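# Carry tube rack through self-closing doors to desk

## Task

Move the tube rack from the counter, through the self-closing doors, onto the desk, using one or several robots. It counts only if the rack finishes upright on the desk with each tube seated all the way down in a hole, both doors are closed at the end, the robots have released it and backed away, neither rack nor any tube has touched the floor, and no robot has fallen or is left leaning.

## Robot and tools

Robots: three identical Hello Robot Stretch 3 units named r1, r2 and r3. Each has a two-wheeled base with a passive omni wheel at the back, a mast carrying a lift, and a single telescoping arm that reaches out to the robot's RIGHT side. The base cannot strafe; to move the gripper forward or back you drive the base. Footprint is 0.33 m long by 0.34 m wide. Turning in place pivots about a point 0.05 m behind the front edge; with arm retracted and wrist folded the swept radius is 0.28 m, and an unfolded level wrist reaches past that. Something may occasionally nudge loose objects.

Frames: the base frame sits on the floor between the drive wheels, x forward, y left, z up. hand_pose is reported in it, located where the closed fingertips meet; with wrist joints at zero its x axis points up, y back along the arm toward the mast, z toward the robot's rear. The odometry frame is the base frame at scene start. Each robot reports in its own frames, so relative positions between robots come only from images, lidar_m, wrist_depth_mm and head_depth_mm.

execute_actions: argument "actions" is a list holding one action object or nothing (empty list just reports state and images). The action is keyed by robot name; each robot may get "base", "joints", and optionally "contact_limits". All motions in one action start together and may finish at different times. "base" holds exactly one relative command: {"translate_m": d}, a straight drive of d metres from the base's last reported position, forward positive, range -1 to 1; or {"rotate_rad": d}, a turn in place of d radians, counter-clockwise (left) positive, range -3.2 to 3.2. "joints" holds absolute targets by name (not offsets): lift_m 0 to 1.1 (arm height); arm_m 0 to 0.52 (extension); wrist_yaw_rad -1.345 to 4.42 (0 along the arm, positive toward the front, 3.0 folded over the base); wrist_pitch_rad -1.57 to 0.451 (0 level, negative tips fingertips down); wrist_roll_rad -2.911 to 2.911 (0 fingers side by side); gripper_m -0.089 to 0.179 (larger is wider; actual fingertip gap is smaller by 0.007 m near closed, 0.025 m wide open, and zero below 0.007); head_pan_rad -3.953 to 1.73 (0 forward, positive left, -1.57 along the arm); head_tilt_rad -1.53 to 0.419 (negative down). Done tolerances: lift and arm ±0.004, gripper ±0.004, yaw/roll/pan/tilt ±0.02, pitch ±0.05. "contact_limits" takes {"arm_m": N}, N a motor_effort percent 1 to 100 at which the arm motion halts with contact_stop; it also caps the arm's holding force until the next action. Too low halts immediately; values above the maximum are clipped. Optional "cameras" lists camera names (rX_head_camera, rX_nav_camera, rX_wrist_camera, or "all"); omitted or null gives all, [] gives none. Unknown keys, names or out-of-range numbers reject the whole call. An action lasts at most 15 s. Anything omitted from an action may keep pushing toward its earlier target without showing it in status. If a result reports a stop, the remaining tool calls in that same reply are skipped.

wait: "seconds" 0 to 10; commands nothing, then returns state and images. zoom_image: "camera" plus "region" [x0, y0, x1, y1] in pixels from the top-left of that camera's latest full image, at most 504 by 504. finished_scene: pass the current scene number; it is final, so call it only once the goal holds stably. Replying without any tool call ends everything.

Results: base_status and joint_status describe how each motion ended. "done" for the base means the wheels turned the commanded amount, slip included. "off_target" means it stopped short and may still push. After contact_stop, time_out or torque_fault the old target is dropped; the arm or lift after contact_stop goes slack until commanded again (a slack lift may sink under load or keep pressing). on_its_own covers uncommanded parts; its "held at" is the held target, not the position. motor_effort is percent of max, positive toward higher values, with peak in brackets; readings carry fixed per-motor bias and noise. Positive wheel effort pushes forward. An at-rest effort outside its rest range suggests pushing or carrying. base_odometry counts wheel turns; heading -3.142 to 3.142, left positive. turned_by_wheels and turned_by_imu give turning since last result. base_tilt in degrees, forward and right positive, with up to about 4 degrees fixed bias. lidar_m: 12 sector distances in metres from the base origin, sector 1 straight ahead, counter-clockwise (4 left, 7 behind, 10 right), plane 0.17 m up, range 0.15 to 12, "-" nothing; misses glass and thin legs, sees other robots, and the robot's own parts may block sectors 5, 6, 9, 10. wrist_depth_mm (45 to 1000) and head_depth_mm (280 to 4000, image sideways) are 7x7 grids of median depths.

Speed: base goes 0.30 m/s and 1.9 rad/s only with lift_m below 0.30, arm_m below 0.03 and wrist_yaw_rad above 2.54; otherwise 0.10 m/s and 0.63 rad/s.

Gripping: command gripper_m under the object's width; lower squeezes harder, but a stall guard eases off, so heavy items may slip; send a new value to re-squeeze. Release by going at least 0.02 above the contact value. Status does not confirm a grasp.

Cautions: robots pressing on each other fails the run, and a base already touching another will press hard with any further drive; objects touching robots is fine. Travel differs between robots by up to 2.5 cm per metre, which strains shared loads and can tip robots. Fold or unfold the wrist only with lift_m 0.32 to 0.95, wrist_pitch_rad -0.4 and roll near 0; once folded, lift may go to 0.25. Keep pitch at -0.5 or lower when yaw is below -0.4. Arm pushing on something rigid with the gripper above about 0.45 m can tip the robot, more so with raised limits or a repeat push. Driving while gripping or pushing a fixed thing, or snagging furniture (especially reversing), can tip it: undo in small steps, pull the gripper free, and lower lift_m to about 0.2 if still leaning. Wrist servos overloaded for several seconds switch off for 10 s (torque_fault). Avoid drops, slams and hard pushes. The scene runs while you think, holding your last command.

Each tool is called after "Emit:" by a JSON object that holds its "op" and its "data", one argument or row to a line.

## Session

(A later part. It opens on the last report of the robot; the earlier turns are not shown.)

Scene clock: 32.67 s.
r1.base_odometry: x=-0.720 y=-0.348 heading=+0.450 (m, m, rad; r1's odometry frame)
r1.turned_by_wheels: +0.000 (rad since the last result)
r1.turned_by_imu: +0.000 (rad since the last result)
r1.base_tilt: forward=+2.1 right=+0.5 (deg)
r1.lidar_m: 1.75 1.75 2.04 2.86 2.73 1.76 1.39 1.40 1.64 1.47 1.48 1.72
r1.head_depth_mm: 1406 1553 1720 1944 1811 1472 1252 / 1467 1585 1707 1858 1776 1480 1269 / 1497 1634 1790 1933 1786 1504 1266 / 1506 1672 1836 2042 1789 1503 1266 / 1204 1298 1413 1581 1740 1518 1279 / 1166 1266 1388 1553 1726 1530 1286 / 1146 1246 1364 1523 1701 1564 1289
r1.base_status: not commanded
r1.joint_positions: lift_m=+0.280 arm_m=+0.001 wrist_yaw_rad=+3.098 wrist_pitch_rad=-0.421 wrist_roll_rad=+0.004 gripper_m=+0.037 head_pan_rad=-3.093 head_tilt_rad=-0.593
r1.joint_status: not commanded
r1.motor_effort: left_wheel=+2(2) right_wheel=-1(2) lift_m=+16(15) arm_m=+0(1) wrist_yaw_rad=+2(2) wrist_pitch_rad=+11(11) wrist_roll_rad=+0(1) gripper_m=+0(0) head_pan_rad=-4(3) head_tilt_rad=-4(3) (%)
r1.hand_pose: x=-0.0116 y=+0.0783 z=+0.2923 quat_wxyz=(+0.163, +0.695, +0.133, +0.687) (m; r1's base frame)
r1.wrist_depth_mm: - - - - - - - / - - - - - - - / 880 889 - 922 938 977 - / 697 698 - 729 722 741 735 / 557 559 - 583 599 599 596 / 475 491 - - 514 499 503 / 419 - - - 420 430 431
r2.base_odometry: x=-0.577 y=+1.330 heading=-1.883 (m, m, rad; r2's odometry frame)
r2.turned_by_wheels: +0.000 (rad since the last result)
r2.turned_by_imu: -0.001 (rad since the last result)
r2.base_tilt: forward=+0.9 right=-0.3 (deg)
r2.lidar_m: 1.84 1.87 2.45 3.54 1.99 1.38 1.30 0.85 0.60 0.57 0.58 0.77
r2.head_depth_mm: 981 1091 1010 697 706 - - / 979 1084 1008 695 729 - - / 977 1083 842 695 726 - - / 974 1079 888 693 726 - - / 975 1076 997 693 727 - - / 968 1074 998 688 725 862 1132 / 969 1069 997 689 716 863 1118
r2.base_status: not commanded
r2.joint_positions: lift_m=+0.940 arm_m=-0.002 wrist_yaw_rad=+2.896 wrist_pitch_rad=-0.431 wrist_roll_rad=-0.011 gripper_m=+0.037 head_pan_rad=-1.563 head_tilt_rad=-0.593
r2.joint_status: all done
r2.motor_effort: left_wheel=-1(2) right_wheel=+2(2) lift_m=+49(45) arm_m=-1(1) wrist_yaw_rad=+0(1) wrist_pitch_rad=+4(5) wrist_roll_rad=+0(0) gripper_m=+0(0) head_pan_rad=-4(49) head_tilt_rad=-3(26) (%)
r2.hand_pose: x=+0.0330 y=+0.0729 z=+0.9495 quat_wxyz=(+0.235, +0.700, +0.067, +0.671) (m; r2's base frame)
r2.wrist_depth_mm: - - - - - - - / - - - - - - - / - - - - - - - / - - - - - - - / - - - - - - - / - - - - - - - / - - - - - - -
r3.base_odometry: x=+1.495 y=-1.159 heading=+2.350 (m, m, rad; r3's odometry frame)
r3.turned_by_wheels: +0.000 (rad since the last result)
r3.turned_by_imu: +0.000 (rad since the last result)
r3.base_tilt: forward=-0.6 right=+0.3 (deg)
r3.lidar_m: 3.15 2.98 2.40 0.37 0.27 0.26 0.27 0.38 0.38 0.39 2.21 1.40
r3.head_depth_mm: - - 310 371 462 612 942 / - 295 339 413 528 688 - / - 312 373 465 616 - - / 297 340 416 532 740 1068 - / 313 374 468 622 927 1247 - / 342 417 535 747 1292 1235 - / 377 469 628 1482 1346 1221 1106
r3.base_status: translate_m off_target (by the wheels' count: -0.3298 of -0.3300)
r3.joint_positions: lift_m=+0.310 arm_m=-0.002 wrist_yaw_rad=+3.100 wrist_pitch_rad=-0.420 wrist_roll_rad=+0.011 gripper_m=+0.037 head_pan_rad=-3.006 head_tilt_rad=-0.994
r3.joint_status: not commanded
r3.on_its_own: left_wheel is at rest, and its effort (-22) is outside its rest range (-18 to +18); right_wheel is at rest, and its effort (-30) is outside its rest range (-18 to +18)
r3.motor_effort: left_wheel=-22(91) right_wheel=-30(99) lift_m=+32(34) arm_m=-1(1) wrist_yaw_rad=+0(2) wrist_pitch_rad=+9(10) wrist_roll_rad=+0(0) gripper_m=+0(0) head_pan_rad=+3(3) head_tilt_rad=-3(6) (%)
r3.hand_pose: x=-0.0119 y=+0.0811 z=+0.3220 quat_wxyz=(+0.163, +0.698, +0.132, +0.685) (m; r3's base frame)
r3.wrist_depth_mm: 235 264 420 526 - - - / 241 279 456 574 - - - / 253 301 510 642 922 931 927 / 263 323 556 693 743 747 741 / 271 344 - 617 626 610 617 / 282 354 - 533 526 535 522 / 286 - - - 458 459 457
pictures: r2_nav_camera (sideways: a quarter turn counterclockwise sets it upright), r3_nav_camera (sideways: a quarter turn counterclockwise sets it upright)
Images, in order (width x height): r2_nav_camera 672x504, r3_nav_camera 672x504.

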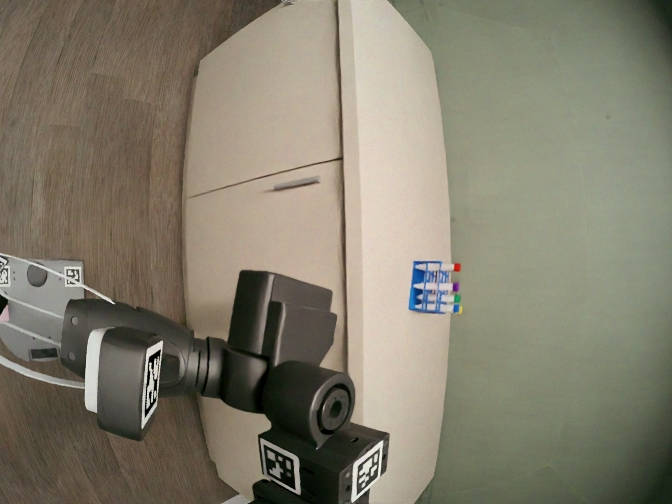

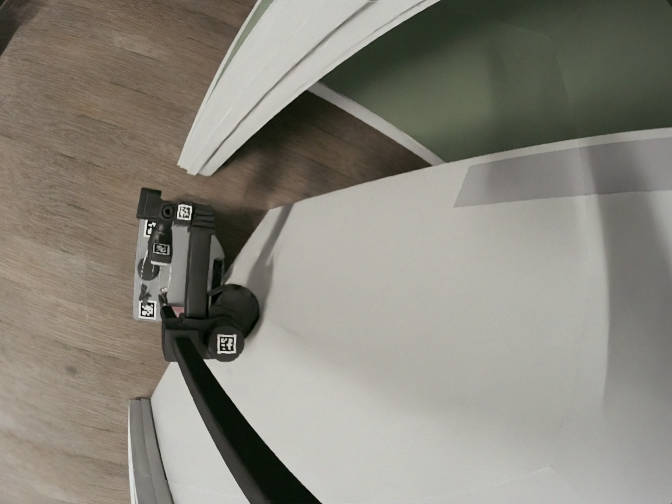

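Emit:
{"op": "execute_actions", "data": {
  "actions": [
    {"r2":{"joints":{"wrist_yaw_rad":1.3,"wrist_pitch_rad":-0.4}},"r3":{"base":{"rotate_rad":-0.15}}}
  ],
  "cameras": []
}}

Emit:
{"op": "execute_actions", "data": {
  "actions": [
    {"r2":{"joints":{"lift_m":1.05,"wrist_yaw_rad":0,"wrist_pitch_rad":-0.15,"gripper_m":0.179}},"r3":{"base":{"translate_m":-0.28}}}
  ],
  "cameras": ["r3_nav_camera","r2_wrist_camera","r2_head_camera"]
}}

Scene clock: 35.07 s.
r1.base_odometry: x=-0.720 y=-0.348 heading=+0.450 (m, m, rad; r1's odometry frame)
r1.turned_by_wheels: +0.000 (rad since the last result)
r1.turned_by_imu: +0.000 (rad since the last result)
r1.base_tilt: forward=+2.1 right=+0.5 (deg)
r1.lidar_m: 1.75 1.75 2.04 2.86 2.73 1.76 1.39 1.40 1.63 1.47 1.47 1.72
r1.head_depth_mm: 1419 1547 1713 1929 1817 1475 1245 / 1466 1620 1710 1881 1784 1491 1257 / 1486 1630 1817 1925 1771 1503 1264 / 1526 1660 1873 2033 1799 1510 1275 / 1209 1298 1421 1592 1744 1520 1287 / 1160 1271 1396 1545 1714 1533 1284 / 1145 1244 1365 1519 1688 1542 1291
r1.base_status: not commanded
r1.joint_positions: lift_m=+0.280 arm_m=+0.001 wrist_yaw_rad=+3.099 wrist_pitch_rad=-0.421 wrist_roll_rad=+0.004 gripper_m=+0.037 head_pan_rad=-3.093 head_tilt_rad=-0.593
r1.joint_status: not commanded
r1.motor_effort: left_wheel=+2(2) right_wheel=-1(1) lift_m=+16(16) arm_m=+0(0) wrist_yaw_rad=+3(2) wrist_pitch_rad=+11(11) wrist_roll_rad=-1(1) gripper_m=+0(1) head_pan_rad=-3(4) head_tilt_rad=-4(4) (%)
r1.hand_pose: x=-0.0116 y=+0.0783 z=+0.2923 quat_wxyz=(+0.163, +0.695, +0.133, +0.687) (m; r1's base frame)
r1.wrist_depth_mm: - - - - - - - / - - - - - - - / 889 903 - 915 948 986 - / 688 688 - 723 720 733 748 / 563 570 - 571 600 599 606 / 473 495 - - 507 493 504 / 420 - - - 421 431 433
r2.base_odometry: x=-0.577 y=+1.330 heading=-1.883 (m, m, rad; r2's odometry frame)
r2.turned_by_wheels: +0.000 (rad since the last result)
r2.turned_by_imu: +0.000 (rad since the last result)
r2.base_tilt: forward=+0.8 right=-0.3 (deg)
r2.lidar_m: 1.84 1.87 2.45 3.54 1.99 1.38 1.30 0.85 0.60 0.57 0.58 0.77
r2.head_depth_mm: 981 1089 1007 696 706 - - / 977 1083 1011 695 728 - - / 976 1083 846 692 728 - - / 975 1084 886 692 727 862 - / 972 1076 1000 690 727 859 - / 971 1075 996 689 726 - - / 965 1069 992 687 713 816 -
r2.base_status: not commanded
r2.joint_positions: lift_m=+0.940 arm_m=-0.002 wrist_yaw_rad=+1.302 wrist_pitch_rad=-0.420 wrist_roll_rad=-0.011 gripper_m=+0.037 head_pan_rad=-1.563 head_tilt_rad=-0.593
r2.joint_status: all done
r2.motor_effort: left_wheel=-1(0) right_wheel=+2(2) lift_m=+49(49) arm_m=-1(1) wrist_yaw_rad=-2(5) wrist_pitch_rad=+6(6) wrist_roll_rad=+0(0) gripper_m=+0(0) head_pan_rad=-5(5) head_tilt_rad=-4(5) (%)
r2.hand_pose: x=+0.1947 y=-0.2028 z=+0.9520 quat_wxyz=(+0.642, +0.535, -0.457, +0.305) (m; r2's base frame)
r2.wrist_depth_mm: - - - - - - 920 / - - - - 729 674 693 / - - - - 715 485 449 / - - - - 756 506 370 / - - - - 762 518 385 / - - - - 709 527 395 / - - - - 907 547 395
r3.base_odometry: x=+1.495 y=-1.159 heading=+2.200 (m, m, rad; r3's odometry frame)
r3.turned_by_wheels: -0.149 (rad since the last result)
r3.turned_by_imu: -0.148 (rad since the last result)
r3.base_tilt: forward=-0.7 right=+0.4 (deg)
r3.lidar_m: 3.15 3.31 2.41 0.45 0.29 0.27 0.27 0.34 0.41 0.38 2.10 1.40
r3.head_depth_mm: - - 310 377 479 662 1034 / - 292 332 410 537 727 - / - 301 358 450 606 - - / - 317 388 499 698 984 - / 295 341 424 560 824 1224 - / 305 368 467 638 1007 1227 - / 326 401 520 739 1327 1220 1116
r3.base_status: done
r3.joint_positions: lift_m=+0.310 arm_m=-0.002 wrist_yaw_rad=+3.100 wrist_pitch_rad=-0.420 wrist_roll_rad=+0.011 gripper_m=+0.037 head_pan_rad=-3.006 head_tilt_rad=-0.994
r3.joint_status: not commanded
r3.on_its_own: right_wheel is at rest, and its effort (-47) is outside its rest range (-18 to +18)
r3.motor_effort: left_wheel=-9(17) right_wheel=-47(62) lift_m=+31(32) arm_m=-1(1) wrist_yaw_rad=+0(1) wrist_pitch_rad=+9(9) wrist_roll_rad=+0(0) gripper_m=+0(1) head_pan_rad=+2(2) head_tilt_rad=-3(3) (%)
r3.hand_pose: x=-0.0119 y=+0.0811 z=+0.3220 quat_wxyz=(+0.163, +0.698, +0.132, +0.685) (m; r3's base frame)
r3.wrist_depth_mm: 256 295 505 - - - - / 261 308 565 - - - - / 270 335 615 861 920 915 932 / 279 358 667 701 740 746 725 / 288 371 - 612 627 614 614 / 298 380 - 546 523 531 531 / 295 - - - 459 460 460
pictures: none
No camera images: the call's "cameras" was empty. Leave "cameras" out to get every camera's image.

Scene clock: 38.87 s.
r1.base_odometry: x=-0.720 y=-0.348 heading=+0.450 (m, m, rad; r1's odometry frame)
r1.turned_by_wheels: +0.000 (rad since the last result)
r1.turned_by_imu: +0.000 (rad since the last result)
r1.base_tilt: forward=+2.2 right=+0.5 (deg)
r1.lidar_m: 1.75 1.75 2.04 2.87 2.74 1.76 1.39 1.40 1.64 1.47 1.47 1.72
r1.head_depth_mm: 1570 1687 1853 2040 1813 1481 1245 / 1620 1771 1910 2080 1820 1491 1263 / 1769 1948 2089 2046 1841 1501 1263 / 3263 3573 3222 2305 1805 1507 1270 / 1206 1313 1429 1581 1743 1520 1283 / 1166 1268 1398 1545 1720 1542 1289 / 1146 1241 1369 1513 1699 1538 1303
r1.base_status: not commanded
r1.joint_positions: lift_m=+0.280 arm_m=+0.001 wrist_yaw_rad=+3.098 wrist_pitch_rad=-0.421 wrist_roll_rad=+0.004 gripper_m=+0.037 head_pan_rad=-3.093 head_tilt_rad=-0.593
r1.joint_status: not commanded
r1.motor_effort: left_wheel=+2(3) right_wheel=-1(1) lift_m=+16(16) arm_m=+0(1) wrist_yaw_rad=+2(2) wrist_pitch_rad=+11(11) wrist_roll_rad=+0(1) gripper_m=+0(0) head_pan_rad=-4(3) head_tilt_rad=-3(4) (%)
r1.hand_pose: x=-0.0116 y=+0.0783 z=+0.2923 quat_wxyz=(+0.163, +0.695, +0.133, +0.687) (m; r1's base frame)
r1.wrist_depth_mm: - - - - - - - / - - - - - - - / 887 894 - 930 938 944 - / 694 699 - 728 737 731 759 / 558 570 - 581 600 605 597 / 474 494 - - 514 494 504 / 419 - - - 421 428 430
r2.base_odometry: x=-0.577 y=+1.330 heading=-1.883 (m, m, rad; r2's odometry frame)
r2.turned_by_wheels: +0.000 (rad since the last result)
r2.turned_by_imu: -0.001 (rad since the last result)
r2.base_tilt: forward=+0.9 right=-0.4 (deg)
r2.lidar_m: 1.84 1.88 2.46 3.54 1.99 1.38 1.30 0.85 0.60 0.57 0.58 0.77
r2.head_depth_mm: 983 1091 1169 - - - 1153 / 981 1083 - - - - 1154 / 978 1082 - - - - 1150 / 969 1079 974 726 745 865 1123 / 972 1077 1035 660 726 863 1123 / 968 1074 999 690 727 863 1121 / 966 1072 997 689 716 860 1115
r2.base_status: not commanded
r2.joint_positions: lift_m=+1.050 arm_m=-0.002 wrist_yaw_rad=+0.002 wrist_pitch_rad=-0.170 wrist_roll_rad=-0.011 gripper_m=+0.179 head_pan_rad=-1.563 head_tilt_rad=-0.593
r2.joint_status: all done
r2.motor_effort: left_wheel=-1(1) right_wheel=+2(2) lift_m=+49(47) arm_m=-1(1) wrist_yaw_rad=-3(3) wrist_pitch_rad=+6(6) wrist_roll_rad=+0(0) gripper_m=+0(82) head_pan_rad=-5(4) head_tilt_rad=-5(5) (%)
r2.hand_pose: x=-0.0210 y=-0.3916 z=+1.1212 quat_wxyz=(+0.709, +0.061, -0.700, -0.059) (m; r2's base frame)
r2.wrist_depth_mm: 861 864 855 895 898 937 955 / 879 913 917 933 930 938 999 / 912 940 924 971 998 - - / 939 942 978 983 - - - / 638 673 669 616 700 721 736 / 512 492 502 507 525 527 569 / - 398 402 410 410 420 -
r3.base_odometry: x=+1.660 y=-1.385 heading=+2.201 (m, m, rad; r3's odometry frame)
r3.turned_by_wheels: +0.000 (rad since the last result)
r3.turned_by_imu: -0.003 (rad since the last result)
r3.base_tilt: forward=-0.6 right=+0.3 (deg)
r3.lidar_m: 1.66 3.20 0.45 0.28 0.25 0.25 0.30 1.38 1.02 0.58 0.42 1.73
r3.head_depth_mm: - 297 332 380 446 539 693 / 297 332 380 446 540 652 - / 332 381 447 540 684 - - / 379 445 540 683 927 1244 - / 447 543 711 1468 1334 1253 - / 2131 2004 1741 1520 1360 1238 - / 2127 2013 1731 1520 1357 1213 1116
r3.base_status: done
r3.joint_positions: lift_m=+0.310 arm_m=-0.002 wrist_yaw_rad=+3.100 wrist_pitch_rad=-0.420 wrist_roll_rad=+0.011 gripper_m=+0.037 head_pan_rad=-3.006 head_tilt_rad=-0.994
r3.joint_status: not commanded
r3.on_its_own: right_wheel is at rest, and its effort (-27) is outside its rest range (-18 to +18)
r3.motor_effort: left_wheel=-8(37) right_wheel=-27(49) lift_m=+32(32) arm_m=-1(1) wrist_yaw_rad=+0(0) wrist_pitch_rad=+9(9) wrist_roll_rad=+0(0) gripper_m=-1(1) head_pan_rad=+2(3) head_tilt_rad=-2(3) (%)
r3.hand_pose: x=-0.0119 y=+0.0811 z=+0.3220 quat_wxyz=(+0.163, +0.698, +0.132, +0.685) (m; r3's base frame)
r3.wrist_depth_mm: 204 220 296 356 483 - - / 215 237 322 390 553 - - / 227 259 361 432 651 908 929 / 240 281 392 484 710 740 746 / 254 303 - 520 643 620 611 / 274 320 - 540 530 520 531 / 283 - - - 459 456 459
pictures: r2_head_camera (sideways: a quarter turn clockwise sets it upright), r2_wrist_camera, r3_nav_camera (sideways: a quarter turn counterclockwise sets it upright)
Images, in order (width x height): r2_head_camera 896x504, r2_wrist_camera 644x364, r3_nav_camera 672x504.

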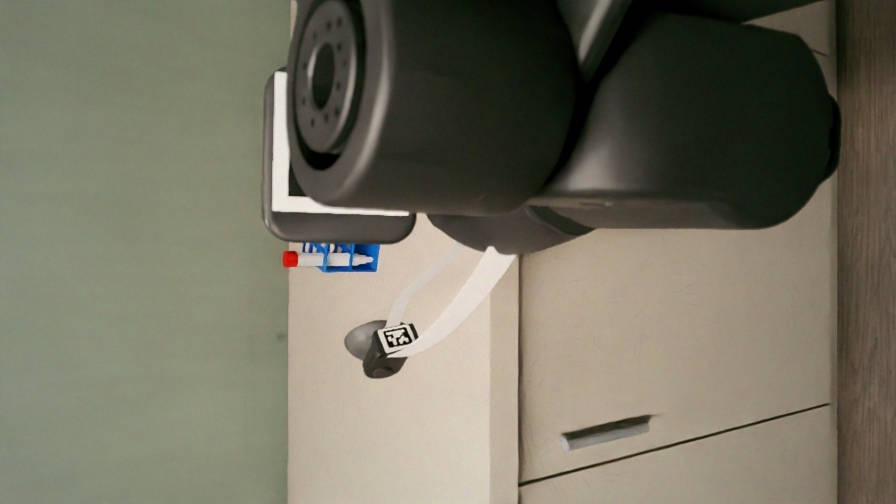

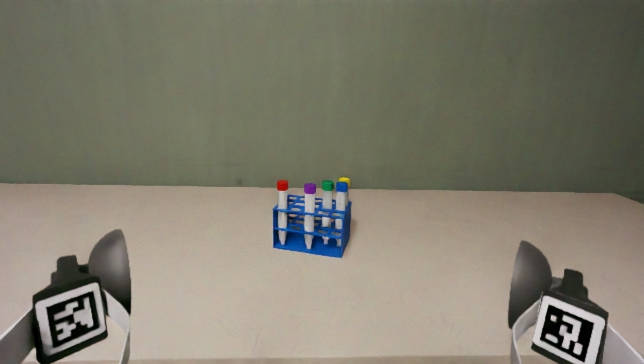

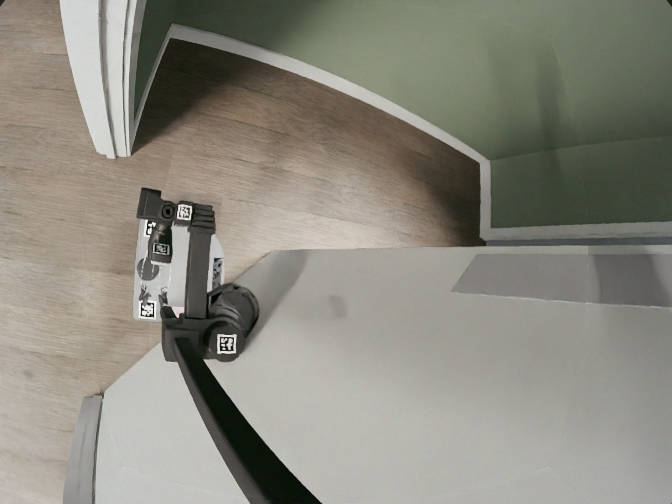

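Emit:
{"op": "execute_actions", "data": {
  "actions": [
    {"r2":{"joints":{"lift_m":0.93,"arm_m":0.25}},"r3":{"base":{"translate_m":-0.25}}}
  ],
  "cameras": ["r2_wrist_camera"]
}}

Emit:
{"op": "execute_actions", "data": {
  "actions": [
    {"r3":{"base":{"rotate_rad":-0.6}}}
  ],
  "cameras": []
}}

Emit:
{"op": "execute_actions", "data": {
  "actions": [
    {"r3":{"base":{"translate_m":-0.3}}}
  ],
  "cameras": ["r3_nav_camera","r1_nav_camera"]
}}

Scene clock: 43.73 s.
r1.base_odometry: x=-0.720 y=-0.348 heading=+0.450 (m, m, rad; r1's odometry frame)
r1.turned_by_wheels: +0.000 (rad since the last result)
r1.turned_by_imu: +0.000 (rad since the last result)
r1.base_tilt: forward=+2.1 right=+0.5 (deg)
r1.lidar_m: 1.75 1.75 2.04 2.87 2.74 1.76 1.39 1.40 1.64 1.47 1.47 1.72
r1.head_depth_mm: 1622 1764 1904 2068 1807 1470 1257 / 1756 1933 2097 2246 1819 1484 1257 / 1953 2148 2231 2243 1835 1501 1263 / 3333 3569 3252 2294 1799 1522 1280 / 1202 1303 1423 1584 1735 1527 1280 / 1169 1271 1384 1551 1717 1535 1297 / 1142 1248 1366 1498 1682 1548 1299
r1.base_status: not commanded
r1.joint_positions: lift_m=+0.280 arm_m=+0.001 wrist_yaw_rad=+3.098 wrist_pitch_rad=-0.421 wrist_roll_rad=+0.004 gripper_m=+0.037 head_pan_rad=-3.093 head_tilt_rad=-0.593
r1.joint_status: not commanded
r1.motor_effort: left_wheel=+2(2) right_wheel=-1(1) lift_m=+16(16) arm_m=+0(0) wrist_yaw_rad=+2(2) wrist_pitch_rad=+11(11) wrist_roll_rad=-1(0) gripper_m=+0(1) head_pan_rad=-4(3) head_tilt_rad=-3(4) (%)
r1.hand_pose: x=-0.0116 y=+0.0783 z=+0.2923 quat_wxyz=(+0.163, +0.695, +0.133, +0.687) (m; r1's base frame)
r1.wrist_depth_mm: - - - - - - - / - - - - - - - / 870 882 - 907 933 964 - / 683 714 - 730 727 749 732 / 560 564 - 580 596 591 597 / 476 489 - - 507 502 504 / 418 - - - 426 428 432
r2.base_odometry: x=-0.577 y=+1.330 heading=-1.883 (m, m, rad; r2's odometry frame)
r2.turned_by_wheels: +0.000 (rad since the last result)
r2.turned_by_imu: -0.001 (rad since the last result)
r2.base_tilt: forward=+0.8 right=-0.2 (deg)
r2.lidar_m: 1.84 1.88 2.44 3.54 1.99 1.38 1.30 0.85 0.60 0.57 0.58 0.77
r2.head_depth_mm: 979 1089 1081 - 747 870 1122 / 977 1084 1161 - 728 866 1125 / 975 1081 1074 - 728 868 1124 / 974 1082 974 663 727 863 1124 / 971 1080 1001 691 727 860 1124 / 968 1072 994 688 726 862 1120 / 963 1065 995 689 713 859 1121
r2.base_status: not commanded
r2.joint_positions: lift_m=+0.930 arm_m=+0.250 wrist_yaw_rad=+0.001 wrist_pitch_rad=-0.170 wrist_roll_rad=-0.011 gripper_m=+0.179 head_pan_rad=-1.563 head_tilt_rad=-0.593
r2.joint_status: all done
r2.motor_effort: left_wheel=-1(1) right_wheel=+2(1) lift_m=+30(47) arm_m=+5(6) wrist_yaw_rad=-1(2) wrist_pitch_rad=+6(6) wrist_roll_rad=+0(0) gripper_m=+0(0) head_pan_rad=-4(4) head_tilt_rad=-4(4) (%)
r2.hand_pose: x=-0.0213 y=-0.6431 z=+1.0019 quat_wxyz=(+0.709, +0.061, -0.701, -0.060) (m; r2's base frame)
r2.wrist_depth_mm: 620 625 642 650 664 673 688 / 642 664 667 672 698 688 712 / 665 686 688 703 719 743 775 / 554 573 534 317 637 659 671 / 383 403 369 341 411 425 431 / 304 295 299 301 309 312 336 / - 237 240 244 246 247 -
r3.base_odometry: x=+1.807 y=-1.587 heading=+2.201 (m, m, rad; r3's odometry frame)
r3.turned_by_wheels: +0.000 (rad since the last result)
r3.turned_by_imu: -0.003 (rad since the last result)
r3.base_tilt: forward=-0.8 right=+0.3 (deg)
r3.lidar_m: 1.91 3.38 0.31 0.23 0.23 0.24 0.33 1.38 1.01 0.98 0.56 0.56
r3.head_depth_mm: 311 338 369 409 457 516 610 / 1815 1940 445 506 580 645 - / 1857 2041 1759 1490 800 - - / 1879 2036 1761 1540 1368 1265 - / 1853 2016 1735 1531 1362 1263 - / 1832 2006 1727 1518 1353 1236 - / 1880 1988 1722 1506 1347 1204 1117
r3.base_status: done
r3.joint_positions: lift_m=+0.310 arm_m=-0.002 wrist_yaw_rad=+3.100 wrist_pitch_rad=-0.420 wrist_roll_rad=+0.011 gripper_m=+0.037 head_pan_rad=-3.006 head_tilt_rad=-0.994
r3.joint_status: not commanded
r3.motor_effort: left_wheel=+0(17) right_wheel=-17(37) lift_m=+31(32) arm_m=-1(1) wrist_yaw_rad=+0(1) wrist_pitch_rad=+9(10) wrist_roll_rad=+1(0) gripper_m=+0(0) head_pan_rad=+3(3) head_tilt_rad=-3(3) (%)
r3.hand_pose: x=-0.0119 y=+0.0811 z=+0.3220 quat_wxyz=(+0.163, +0.698, +0.132, +0.685) (m; r3's base frame)
r3.wrist_depth_mm: 192 205 252 283 339 417 564 / 205 221 275 310 379 484 - / 218 241 301 343 427 574 875 / 234 263 332 382 500 680 728 / 253 290 - 417 585 616 621 / 274 316 - 467 527 518 528 / 292 - - - 456 463 459
pictures: r2_wrist_camera
Images, in order (width x height): r2_wrist_camera 644x364.

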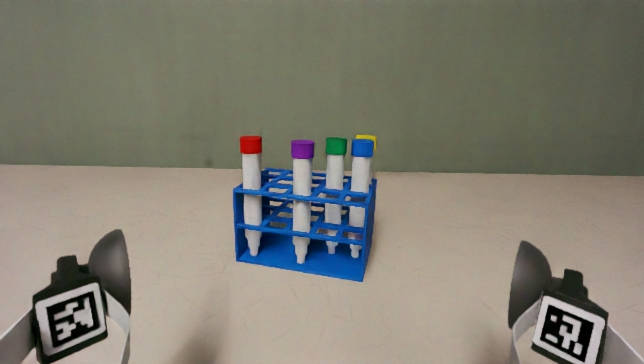

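Scene clock: 45.63 s.
r1.base_odometry: x=-0.720 y=-0.348 heading=+0.450 (m, m, rad; r1's odometry frame)
r1.turned_by_wheels: +0.000 (rad since the last result)
r1.turned_by_imu: +0.000 (rad since the last result)
r1.base_tilt: forward=+2.1 right=+0.5 (deg)
r1.lidar_m: 1.75 1.75 2.05 2.87 2.73 1.76 1.39 1.40 1.64 1.47 1.47 1.72
r1.head_depth_mm: 1654 1784 1958 2069 1815 1475 1253 / 1789 1936 2100 2223 1839 1486 1259 / 2018 2283 2346 2214 1858 1503 1270 / 3316 3676 3333 2312 1807 1519 1276 / 1205 1299 1423 1579 1758 1519 1281 / 1156 1270 1400 1549 1711 1522 1287 / 1144 1247 1364 1517 1689 1547 1299
r1.base_status: not commanded
r1.joint_positions: lift_m=+0.280 arm_m=+0.001 wrist_yaw_rad=+3.099 wrist_pitch_rad=-0.421 wrist_roll_rad=+0.004 gripper_m=+0.037 head_pan_rad=-3.093 head_tilt_rad=-0.593
r1.joint_status: not commanded
r1.motor_effort: left_wheel=+3(2) right_wheel=-1(1) lift_m=+15(16) arm_m=+0(1) wrist_yaw_rad=+2(2) wrist_pitch_rad=+10(11) wrist_roll_rad=+0(0) gripper_m=+0(0) head_pan_rad=-3(3) head_tilt_rad=-3(3) (%)
r1.hand_pose: x=-0.0116 y=+0.0783 z=+0.2923 quat_wxyz=(+0.163, +0.695, +0.133, +0.687) (m; r1's base frame)
r1.wrist_depth_mm: - - - - - - - / - - - - - - - / 891 899 - 936 946 968 - / 677 698 - 708 723 733 745 / 562 563 - 578 593 597 597 / 478 494 - - 511 495 500 / 419 - - - 419 421 429
r2.base_odometry: x=-0.577 y=+1.330 heading=-1.883 (m, m, rad; r2's odometry frame)
r2.turned_by_wheels: +0.000 (rad since the last result)
r2.turned_by_imu: +0.000 (rad since the last result)
r2.base_tilt: forward=+0.8 right=-0.2 (deg)
r2.lidar_m: 1.84 1.88 2.44 3.54 1.99 1.38 1.30 0.85 0.60 0.57 0.58 0.77
r2.head_depth_mm: 979 1084 1080 - 748 866 1127 / 978 1089 1156 - 728 866 1124 / 976 1081 1067 - 729 863 1123 / 971 1080 969 662 726 860 1123 / 971 1076 998 691 726 863 1121 / 971 1075 995 690 725 865 1120 / 966 1068 996 688 712 859 1118
r2.base_status: not commanded
r2.joint_positions: lift_m=+0.930 arm_m=+0.250 wrist_yaw_rad=+0.001 wrist_pitch_rad=-0.170 wrist_roll_rad=-0.011 gripper_m=+0.179 head_pan_rad=-1.563 head_tilt_rad=-0.593
r2.joint_status: not commanded
r2.motor_effort: left_wheel=+0(0) right_wheel=+2(2) lift_m=+30(30) arm_m=+6(6) wrist_yaw_rad=+0(0) wrist_pitch_rad=+6(6) wrist_roll_rad=+0(0) gripper_m=-1(0) head_pan_rad=-3(4) head_tilt_rad=-4(4) (%)
r2.hand_pose: x=-0.0213 y=-0.6431 z=+1.0019 quat_wxyz=(+0.709, +0.061, -0.701, -0.060) (m; r2's base frame)
r2.wrist_depth_mm: 615 625 633 649 656 681 681 / 645 658 659 673 696 708 725 / 674 693 690 698 734 729 759 / 558 563 527 318 629 658 673 / 380 402 369 342 415 427 431 / 305 294 298 302 308 311 333 / - 238 240 245 247 249 -
r3.base_odometry: x=+1.807 y=-1.587 heading=+1.601 (m, m, rad; r3's odometry frame)
r3.turned_by_wheels: -0.599 (rad since the last result)
r3.turned_by_imu: -0.598 (rad since the last result)
r3.base_tilt: forward=-0.7 right=+0.3 (deg)
r3.lidar_m: 0.55 1.91 3.76 0.37 0.27 0.26 0.27 0.38 1.47 1.03 0.98 0.59
r3.head_depth_mm: - - 310 371 460 606 920 / - 296 340 413 527 684 - / - 314 375 467 618 - - / 297 344 419 536 746 1077 - / 315 378 475 630 958 1243 - / 346 425 1619 1490 1358 1226 - / 1797 1991 1714 1510 1345 1223 1120
r3.base_status: done
r3.joint_positions: lift_m=+0.310 arm_m=-0.002 wrist_yaw_rad=+3.100 wrist_pitch_rad=-0.420 wrist_roll_rad=+0.011 gripper_m=+0.037 head_pan_rad=-3.006 head_tilt_rad=-0.994
r3.joint_status: not commanded
r3.on_its_own: right_wheel is at rest, and its effort (-27) is outside its rest range (-18 to +18)
r3.motor_effort: left_wheel=+1(16) right_wheel=-27(31) lift_m=+32(31) arm_m=-1(1) wrist_yaw_rad=+0(0) wrist_pitch_rad=+9(10) wrist_roll_rad=+0(0) gripper_m=-1(1) head_pan_rad=+3(3) head_tilt_rad=-2(3) (%)
r3.hand_pose: x=-0.0119 y=+0.0811 z=+0.3220 quat_wxyz=(+0.163, +0.698, +0.132, +0.685) (m; r3's base frame)
r3.wrist_depth_mm: 233 261 413 574 - - - / 240 277 447 631 - - - / 251 297 494 693 922 927 925 / 259 322 540 712 733 736 738 / 272 342 - 611 646 618 620 / 284 351 - 540 530 532 525 / 286 - - - 460 462 464
pictures: none
No camera images: the call's "cameras" was empty. Leave "cameras" out to get every camera's image.

Scene clock: 49.63 s.
r1.base_odometry: x=-0.720 y=-0.348 heading=+0.450 (m, m, rad; r1's odometry frame)
r1.turned_by_wheels: +0.000 (rad since the last result)
r1.turned_by_imu: +0.000 (rad since the last result)
r1.base_tilt: forward=+2.1 right=+0.5 (deg)
r1.lidar_m: 1.75 1.75 2.04 2.87 2.73 1.76 1.39 1.40 1.64 1.47 1.47 1.72
r1.head_depth_mm: 1812 1958 2095 2175 1802 1479 1254 / 2115 2221 2406 2345 1823 1490 1258 / 3362 3685 2919 2402 1839 1495 1281 / 3340 3592 3374 2371 1802 1505 1275 / 1203 1300 1421 1576 1763 1524 1286 / 1162 1272 1395 1552 1739 1533 1300 / 1147 1250 1363 1518 1691 1546 1302
r1.base_status: not commanded
r1.joint_positions: lift_m=+0.280 arm_m=+0.001 wrist_yaw_rad=+3.099 wrist_pitch_rad=-0.421 wrist_roll_rad=+0.004 gripper_m=+0.037 head_pan_rad=-3.093 head_tilt_rad=-0.593
r1.joint_status: not commanded
r1.motor_effort: left_wheel=+2(2) right_wheel=-1(1) lift_m=+16(16) arm_m=+0(0) wrist_yaw_rad=+2(2) wrist_pitch_rad=+11(11) wrist_roll_rad=-1(1) gripper_m=+0(1) head_pan_rad=-4(4) head_tilt_rad=-4(4) (%)
r1.hand_pose: x=-0.0116 y=+0.0783 z=+0.2923 quat_wxyz=(+0.163, +0.695, +0.133, +0.687) (m; r1's base frame)
r1.wrist_depth_mm: - - - - - - - / - - - - - - - / 877 894 - 959 959 958 - / 686 704 - 726 739 740 739 / 559 563 - 573 593 590 605 / 475 499 - - 514 494 500 / 421 - - - 422 429 434
r2.base_odometry: x=-0.577 y=+1.330 heading=-1.883 (m, m, rad; r2's odometry frame)
r2.turned_by_wheels: +0.000 (rad since the last result)
r2.turned_by_imu: -0.001 (rad since the last result)
r2.base_tilt: forward=+0.9 right=-0.2 (deg)
r2.lidar_m: 1.84 1.88 2.44 3.55 1.99 1.38 1.30 0.85 0.60 0.57 0.58 0.77
r2.head_depth_mm: 977 1087 1081 - 748 866 1126 / 978 1086 1158 - 729 867 1125 / 974 1081 1072 - 728 864 1126 / 977 1078 968 663 727 863 1122 / 971 1078 1000 693 725 864 1126 / 966 1075 996 689 726 859 1120 / 962 1072 992 688 714 859 1117
r2.base_status: not commanded
r2.joint_positions: lift_m=+0.930 arm_m=+0.250 wrist_yaw_rad=+0.001 wrist_pitch_rad=-0.170 wrist_roll_rad=-0.011 gripper_m=+0.179 head_pan_rad=-1.563 head_tilt_rad=-0.593
r2.joint_status: not commanded
r2.motor_effort: left_wheel=-1(1) right_wheel=+2(1) lift_m=+30(30) arm_m=+5(5) wrist_yaw_rad=-1(0) wrist_pitch_rad=+6(6) wrist_roll_rad=+0(0) gripper_m=+0(0) head_pan_rad=-5(5) head_tilt_rad=-4(4) (%)
r2.hand_pose: x=-0.0213 y=-0.6431 z=+1.0019 quat_wxyz=(+0.709, +0.061, -0.701, -0.060) (m; r2's base frame)
r2.wrist_depth_mm: 608 620 640 643 661 678 686 / 634 648 668 669 693 691 720 / 682 677 696 711 730 750 750 / 551 567 528 319 627 650 672 / 382 404 370 343 414 426 432 / 304 296 298 303 308 314 336 / - 237 240 244 246 248 -
r3.base_odometry: x=+1.817 y=-1.887 heading=+1.602 (m, m, rad; r3's odometry frame)
r3.turned_by_wheels: +0.000 (rad since the last result)
r3.turned_by_imu: -0.003 (rad since the last result)
r3.base_tilt: forward=-0.7 right=+0.3 (deg)
r3.lidar_m: 0.85 2.19 0.42 0.27 0.24 0.25 0.30 1.62 1.67 1.21 1.14 0.99
r3.head_depth_mm: - 298 332 381 446 535 681 / 1394 345 383 450 542 651 - / 1649 1867 1763 602 692 - - / 1755 1988 1761 1538 1357 1266 - / 1668 1909 1752 1525 1366 1265 - / 1574 1886 1738 1509 1353 1233 - / 1566 1828 1714 1498 1341 1213 1117
r3.base_status: done
r3.joint_positions: lift_m=+0.310 arm_m=-0.002 wrist_yaw_rad=+3.100 wrist_pitch_rad=-0.420 wrist_roll_rad=+0.011 gripper_m=+0.037 head_pan_rad=-3.006 head_tilt_rad=-0.994
r3.joint_status: not commanded
r3.motor_effort: left_wheel=-1(17) right_wheel=-13(29) lift_m=+32(32) arm_m=-1(1) wrist_yaw_rad=-1(1) wrist_pitch_rad=+9(9) wrist_roll_rad=+0(0) gripper_m=+0(0) head_pan_rad=+3(3) head_tilt_rad=-2(3) (%)
r3.hand_pose: x=-0.0119 y=+0.0811 z=+0.3220 quat_wxyz=(+0.163, +0.698, +0.132, +0.685) (m; r3's base frame)
r3.wrist_depth_mm: 202 219 292 348 464 - - / 213 235 317 380 532 - - / 224 256 350 420 614 917 942 / 239 279 388 476 684 738 741 / 255 302 - 509 638 609 618 / 271 318 - 538 521 527 527 / 283 - - - 458 460 461
pictures: r1_nav_camera (sideways: a quarter turn counterclockwise sets it upright), r3_nav_camera (sideways: a quarter turn counterclockwise sets it upright)
Images, in order (width x height): r1_nav_camera 672x504, r3_nav_camera 672x504.

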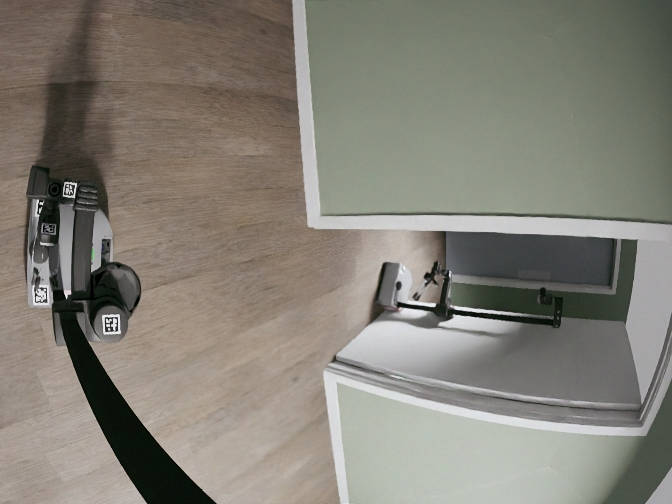

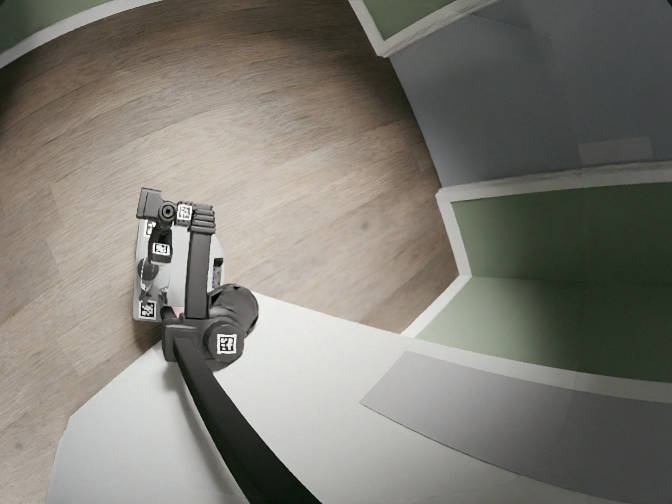

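Emit:
{"op": "execute_actions", "data": {
  "actions": [
    {"r2":{"joints":{"lift_m":0.892,"arm_m":0.33}},"r3":{"base":{"rotate_rad":-0.5}}}
  ],
  "cameras": ["r2_wrist_camera"]
}}

Emit:
{"op": "execute_actions", "data": {
  "actions": [
    {"r3":{"base":{"translate_m":-0.12}},"r1":{"base":{"translate_m":-0.5},"joints":{"head_tilt_rad":-0.9}}}
  ],
  "cameras": ["r3_nav_camera","r1_nav_camera"]
}}

Scene clock: 52.17 s.
r1.base_odometry: x=-0.720 y=-0.348 heading=+0.450 (m, m, rad; r1's odometry frame)
r1.turned_by_wheels: +0.000 (rad since the last result)
r1.turned_by_imu: +0.000 (rad since the last result)
r1.base_tilt: forward=+2.2 right=+0.4 (deg)
r1.lidar_m: 1.75 1.75 2.05 2.86 2.74 1.76 1.39 1.40 1.64 1.47 1.47 1.72
r1.head_depth_mm: 1844 1955 2086 2156 1809 1474 1251 / 2117 2287 2397 2355 1828 1487 1261 / 3398 3678 2881 2362 1851 1510 1267 / 3333 3692 3393 2401 1799 1525 1268 / 1206 1298 1427 1591 1754 1513 1271 / 1156 1267 1408 1557 1713 1539 1289 / 1139 1249 1365 1523 1701 1542 1295
r1.base_status: not commanded
r1.joint_positions: lift_m=+0.280 arm_m=+0.001 wrist_yaw_rad=+3.098 wrist_pitch_rad=-0.421 wrist_roll_rad=+0.004 gripper_m=+0.037 head_pan_rad=-3.093 head_tilt_rad=-0.593
r1.joint_status: not commanded
r1.motor_effort: left_wheel=+3(2) right_wheel=-1(1) lift_m=+16(16) arm_m=+0(0) wrist_yaw_rad=+2(2) wrist_pitch_rad=+11(11) wrist_roll_rad=+0(0) gripper_m=-1(1) head_pan_rad=-3(4) head_tilt_rad=-4(4) (%)
r1.hand_pose: x=-0.0116 y=+0.0783 z=+0.2923 quat_wxyz=(+0.163, +0.695, +0.133, +0.687) (m; r1's base frame)
r1.wrist_depth_mm: - - - - - - - / - - - - - - - / 893 904 - 928 956 975 - / 684 695 - 716 726 737 750 / 566 570 - 589 597 597 596 / 472 497 - - 505 501 502 / 422 - - - 420 428 435
r2.base_odometry: x=-0.577 y=+1.330 heading=-1.883 (m, m, rad; r2's odometry frame)
r2.turned_by_wheels: +0.000 (rad since the last result)
r2.turned_by_imu: -0.001 (rad since the last result)
r2.base_tilt: forward=+0.8 right=-0.4 (deg)
r2.lidar_m: 1.84 1.87 2.45 3.54 1.99 1.38 1.30 0.85 0.60 0.57 0.58 0.77
r2.head_depth_mm: 981 1092 1015 - - 869 1125 / 975 1085 1156 641 729 868 1123 / 976 1082 1072 - 727 864 1123 / 974 1080 941 663 726 864 1125 / 971 1074 998 690 726 863 1124 / 968 1075 998 689 725 860 1121 / 965 1069 996 687 713 861 1117
r2.base_status: not commanded
r2.joint_positions: lift_m=+0.892 arm_m=+0.330 wrist_yaw_rad=+0.001 wrist_pitch_rad=-0.170 wrist_roll_rad=-0.011 gripper_m=+0.179 head_pan_rad=-1.563 head_tilt_rad=-0.593
r2.joint_status: all done
r2.motor_effort: left_wheel=-1(1) right_wheel=+2(2) lift_m=+30(29) arm_m=+5(5) wrist_yaw_rad=-1(0) wrist_pitch_rad=+6(6) wrist_roll_rad=+0(0) gripper_m=+0(0) head_pan_rad=-4(5) head_tilt_rad=-4(4) (%)
r2.hand_pose: x=-0.0213 y=-0.7231 z=+0.9639 quat_wxyz=(+0.709, +0.061, -0.701, -0.060) (m; r2's base frame)
r2.wrist_depth_mm: 551 555 571 579 586 598 612 / 569 578 594 609 618 620 632 / 595 599 619 230 639 651 662 / 433 447 247 239 442 507 518 / 300 316 257 249 305 332 337 / - 232 235 235 243 245 264 / - 186 189 190 193 196 -
r3.base_odometry: x=+1.817 y=-1.887 heading=+1.102 (m, m, rad; r3's odometry frame)
r3.turned_by_wheels: -0.500 (rad since the last result)
r3.turned_by_imu: -0.500 (rad since the last result)
r3.base_tilt: forward=-0.7 right=+0.4 (deg)
r3.lidar_m: 0.96 0.85 3.93 0.43 0.29 0.27 0.27 0.35 1.62 1.67 1.20 1.14
r3.head_depth_mm: - - 310 375 477 654 1030 / - 293 332 410 534 720 - / - 302 359 452 608 - - / 286 318 390 503 704 998 - / 296 343 426 569 888 1241 - / 310 397 1670 1519 1351 1237 - / 1409 1755 1718 1508 1342 1217 1114
r3.base_status: done
r3.joint_positions: lift_m=+0.310 arm_m=-0.002 wrist_yaw_rad=+3.100 wrist_pitch_rad=-0.420 wrist_roll_rad=+0.011 gripper_m=+0.037 head_pan_rad=-3.006 head_tilt_rad=-0.994
r3.joint_status: not commanded
r3.motor_effort: left_wheel=+0(10) right_wheel=-18(30) lift_m=+31(32) arm_m=-2(1) wrist_yaw_rad=+0(0) wrist_pitch_rad=+9(9) wrist_roll_rad=+0(0) gripper_m=+0(1) head_pan_rad=+3(3) head_tilt_rad=-3(3) (%)
r3.hand_pose: x=-0.0119 y=+0.0811 z=+0.3220 quat_wxyz=(+0.163, +0.698, +0.132, +0.685) (m; r3's base frame)
r3.wrist_depth_mm: 254 289 508 - - - - / 258 305 556 - - - - / 268 330 605 866 921 922 927 / 275 351 649 721 737 730 724 / 286 372 - 613 636 612 617 / 297 374 - 551 529 527 524 / 295 - - - 461 459 466
pictures: r2_wrist_camera
Images, in order (width x height): r2_wrist_camera 644x364.

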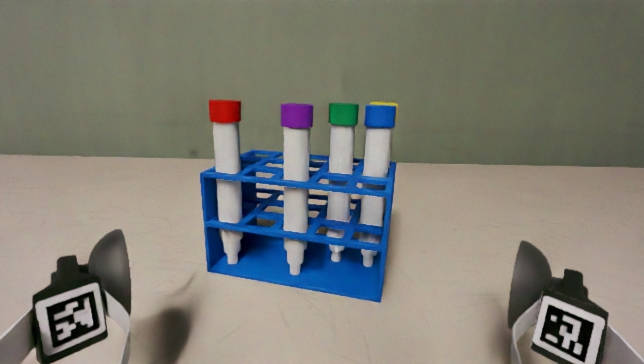

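Scene clock: 55.47 s.
r1.base_odometry: x=-1.170 y=-0.566 heading=+0.450 (m, m, rad; r1's odometry frame)
r1.turned_by_wheels: +0.000 (rad since the last result)
r1.turned_by_imu: -0.001 (rad since the last result)
r1.base_tilt: forward=+2.1 right=+0.5 (deg)
r1.lidar_m: 2.24 2.23 2.62 2.88 1.79 1.31 0.90 0.90 1.07 1.59 1.60 1.86
r1.head_depth_mm: 1657 1881 1902 1646 1422 1253 1143 / 3000 1976 1965 1644 1438 1256 - / 2965 2434 1983 1667 1442 1265 - / 2983 2480 1999 1689 1445 1275 1165 / 2968 2446 1159 1332 1454 1277 1144 / 794 898 1053 1278 1434 1282 1145 / 775 886 1029 1239 1432 1293 1153
r1.base_status: done
r1.joint_positions: lift_m=+0.280 arm_m=+0.001 wrist_yaw_rad=+3.099 wrist_pitch_rad=-0.420 wrist_roll_rad=+0.004 gripper_m=+0.037 head_pan_rad=-3.093 head_tilt_rad=-0.889
r1.joint_status: all done
r1.motor_effort: left_wheel=+3(8) right_wheel=-1(5) lift_m=+16(16) arm_m=+0(0) wrist_yaw_rad=+1(2) wrist_pitch_rad=+10(11) wrist_roll_rad=+0(1) gripper_m=+1(0) head_pan_rad=-4(5) head_tilt_rad=-6(27) (%)
r1.hand_pose: x=-0.0116 y=+0.0784 z=+0.2923 quat_wxyz=(+0.163, +0.695, +0.133, +0.687) (m; r1's base frame)
r1.wrist_depth_mm: - - - - - - - / - - - - - - - / 868 896 - 948 936 986 - / 691 705 - 715 731 735 748 / 560 571 - 583 604 592 601 / 475 497 - - 507 494 499 / 425 - - - 421 429 429
r2.base_odometry: x=-0.577 y=+1.330 heading=-1.883 (m, m, rad; r2's odometry frame)
r2.turned_by_wheels: +0.000 (rad since the last result)
r2.turned_by_imu: -0.001 (rad since the last result)
r2.base_tilt: forward=+0.8 right=-0.3 (deg)
r2.lidar_m: 1.84 1.88 2.45 3.55 1.98 1.38 1.30 0.85 0.60 0.57 0.58 0.77
r2.head_depth_mm: 981 1086 1012 - - 866 1128 / 980 1085 1154 641 728 865 1127 / 975 1081 1072 - 727 863 1119 / 973 1080 943 663 728 863 1123 / 971 1075 1004 691 725 862 1123 / 969 1071 998 689 725 863 1122 / 965 1069 996 688 714 863 1121
r2.base_status: not commanded
r2.joint_positions: lift_m=+0.892 arm_m=+0.330 wrist_yaw_rad=+0.001 wrist_pitch_rad=-0.170 wrist_roll_rad=-0.011 gripper_m=+0.179 head_pan_rad=-1.563 head_tilt_rad=-0.593
r2.joint_status: not commanded
r2.motor_effort: left_wheel=-1(1) right_wheel=+2(1) lift_m=+30(30) arm_m=+5(5) wrist_yaw_rad=+0(1) wrist_pitch_rad=+6(6) wrist_roll_rad=+0(0) gripper_m=+0(0) head_pan_rad=-4(4) head_tilt_rad=-4(4) (%)
r2.hand_pose: x=-0.0213 y=-0.7231 z=+0.9639 quat_wxyz=(+0.709, +0.061, -0.701, -0.060) (m; r2's base frame)
r2.wrist_depth_mm: 551 557 559 567 588 606 610 / 579 581 592 595 609 629 651 / 592 611 608 230 641 653 667 / 437 450 247 240 448 509 526 / 301 314 257 246 304 333 338 / - 233 234 234 243 245 263 / - 185 188 190 193 194 -
r3.base_odometry: x=+1.763 y=-1.993 heading=+1.102 (m, m, rad; r3's odometry frame)
r3.turned_by_wheels: +0.000 (rad since the last result)
r3.turned_by_imu: -0.015 (rad since the last result)
r3.base_tilt: forward=-0.7 right=+0.4 (deg)
r3.lidar_m: 1.05 0.94 1.76 0.39 0.28 0.27 0.27 1.20 1.55 1.65 1.28 1.21
r3.head_depth_mm: - - 310 373 467 623 979 / - 295 338 413 530 698 - / - 309 369 464 614 - - / 293 334 408 526 734 1052 - / 321 1240 1534 1469 1337 1243 - / 1174 1425 1669 1531 1352 1240 - / 1283 1588 1722 1508 1340 1211 1113
r3.base_status: translate_m off_target (by the wheels' count: -0.1194 of -0.1200)
r3.joint_positions: lift_m=+0.310 arm_m=-0.002 wrist_yaw_rad=+3.100 wrist_pitch_rad=-0.420 wrist_roll_rad=+0.011 gripper_m=+0.037 head_pan_rad=-3.005 head_tilt_rad=-0.995
r3.joint_status: not commanded
r3.on_its_own: left_wheel is at rest, and its effort (-76) is outside its rest range (-18 to +18); right_wheel is at rest, and its effort (-89) is outside its rest range (-18 to +18)
r3.motor_effort: left_wheel=-76(77) right_wheel=-89(100) lift_m=+32(32) arm_m=-1(1) wrist_yaw_rad=+0(2) wrist_pitch_rad=+9(9) wrist_roll_rad=+0(0) gripper_m=+0(0) head_pan_rad=+2(3) head_tilt_rad=-3(3) (%)
r3.hand_pose: x=-0.0120 y=+0.0812 z=+0.3222 quat_wxyz=(+0.163, +0.698, +0.132, +0.685) (m; r3's base frame)
r3.wrist_depth_mm: 238 269 441 623 - - - / 246 287 477 693 - - - / 256 308 523 785 930 916 934 / 267 332 566 702 734 753 728 / 278 352 - 605 633 612 617 / 287 359 - 551 528 526 524 / 289 - - - 461 463 460
pictures: r1_nav_camera (sideways: a quarter turn counterclockwise sets it upright), r3_nav_camera (sideways: a quarter turn counterclockwise sets it upright)
Images, in order (width x height): r1_nav_camera 672x504, r3_nav_camera 672x504.

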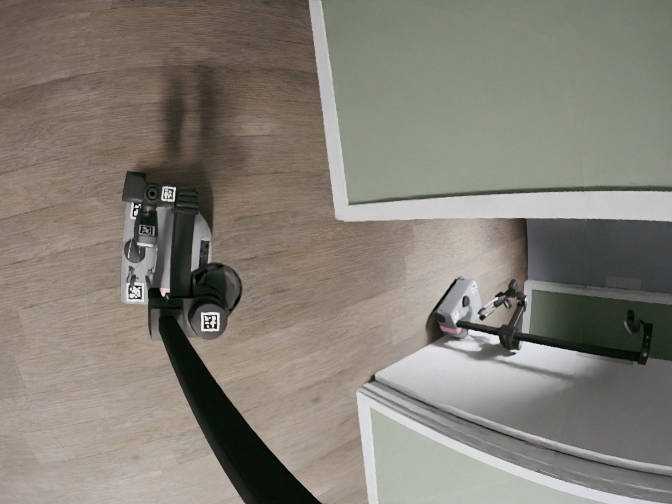

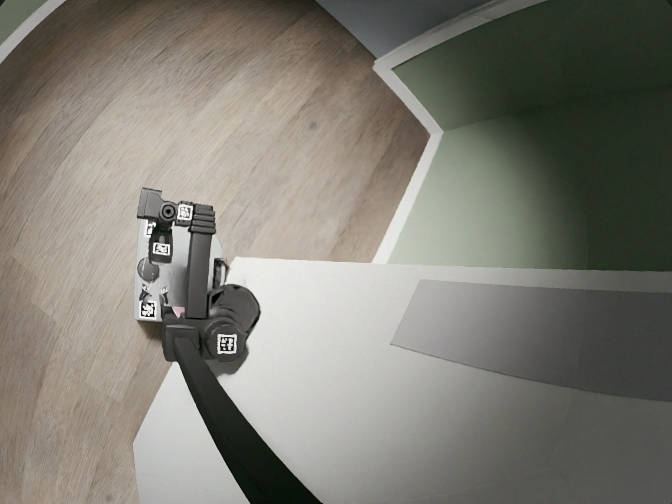

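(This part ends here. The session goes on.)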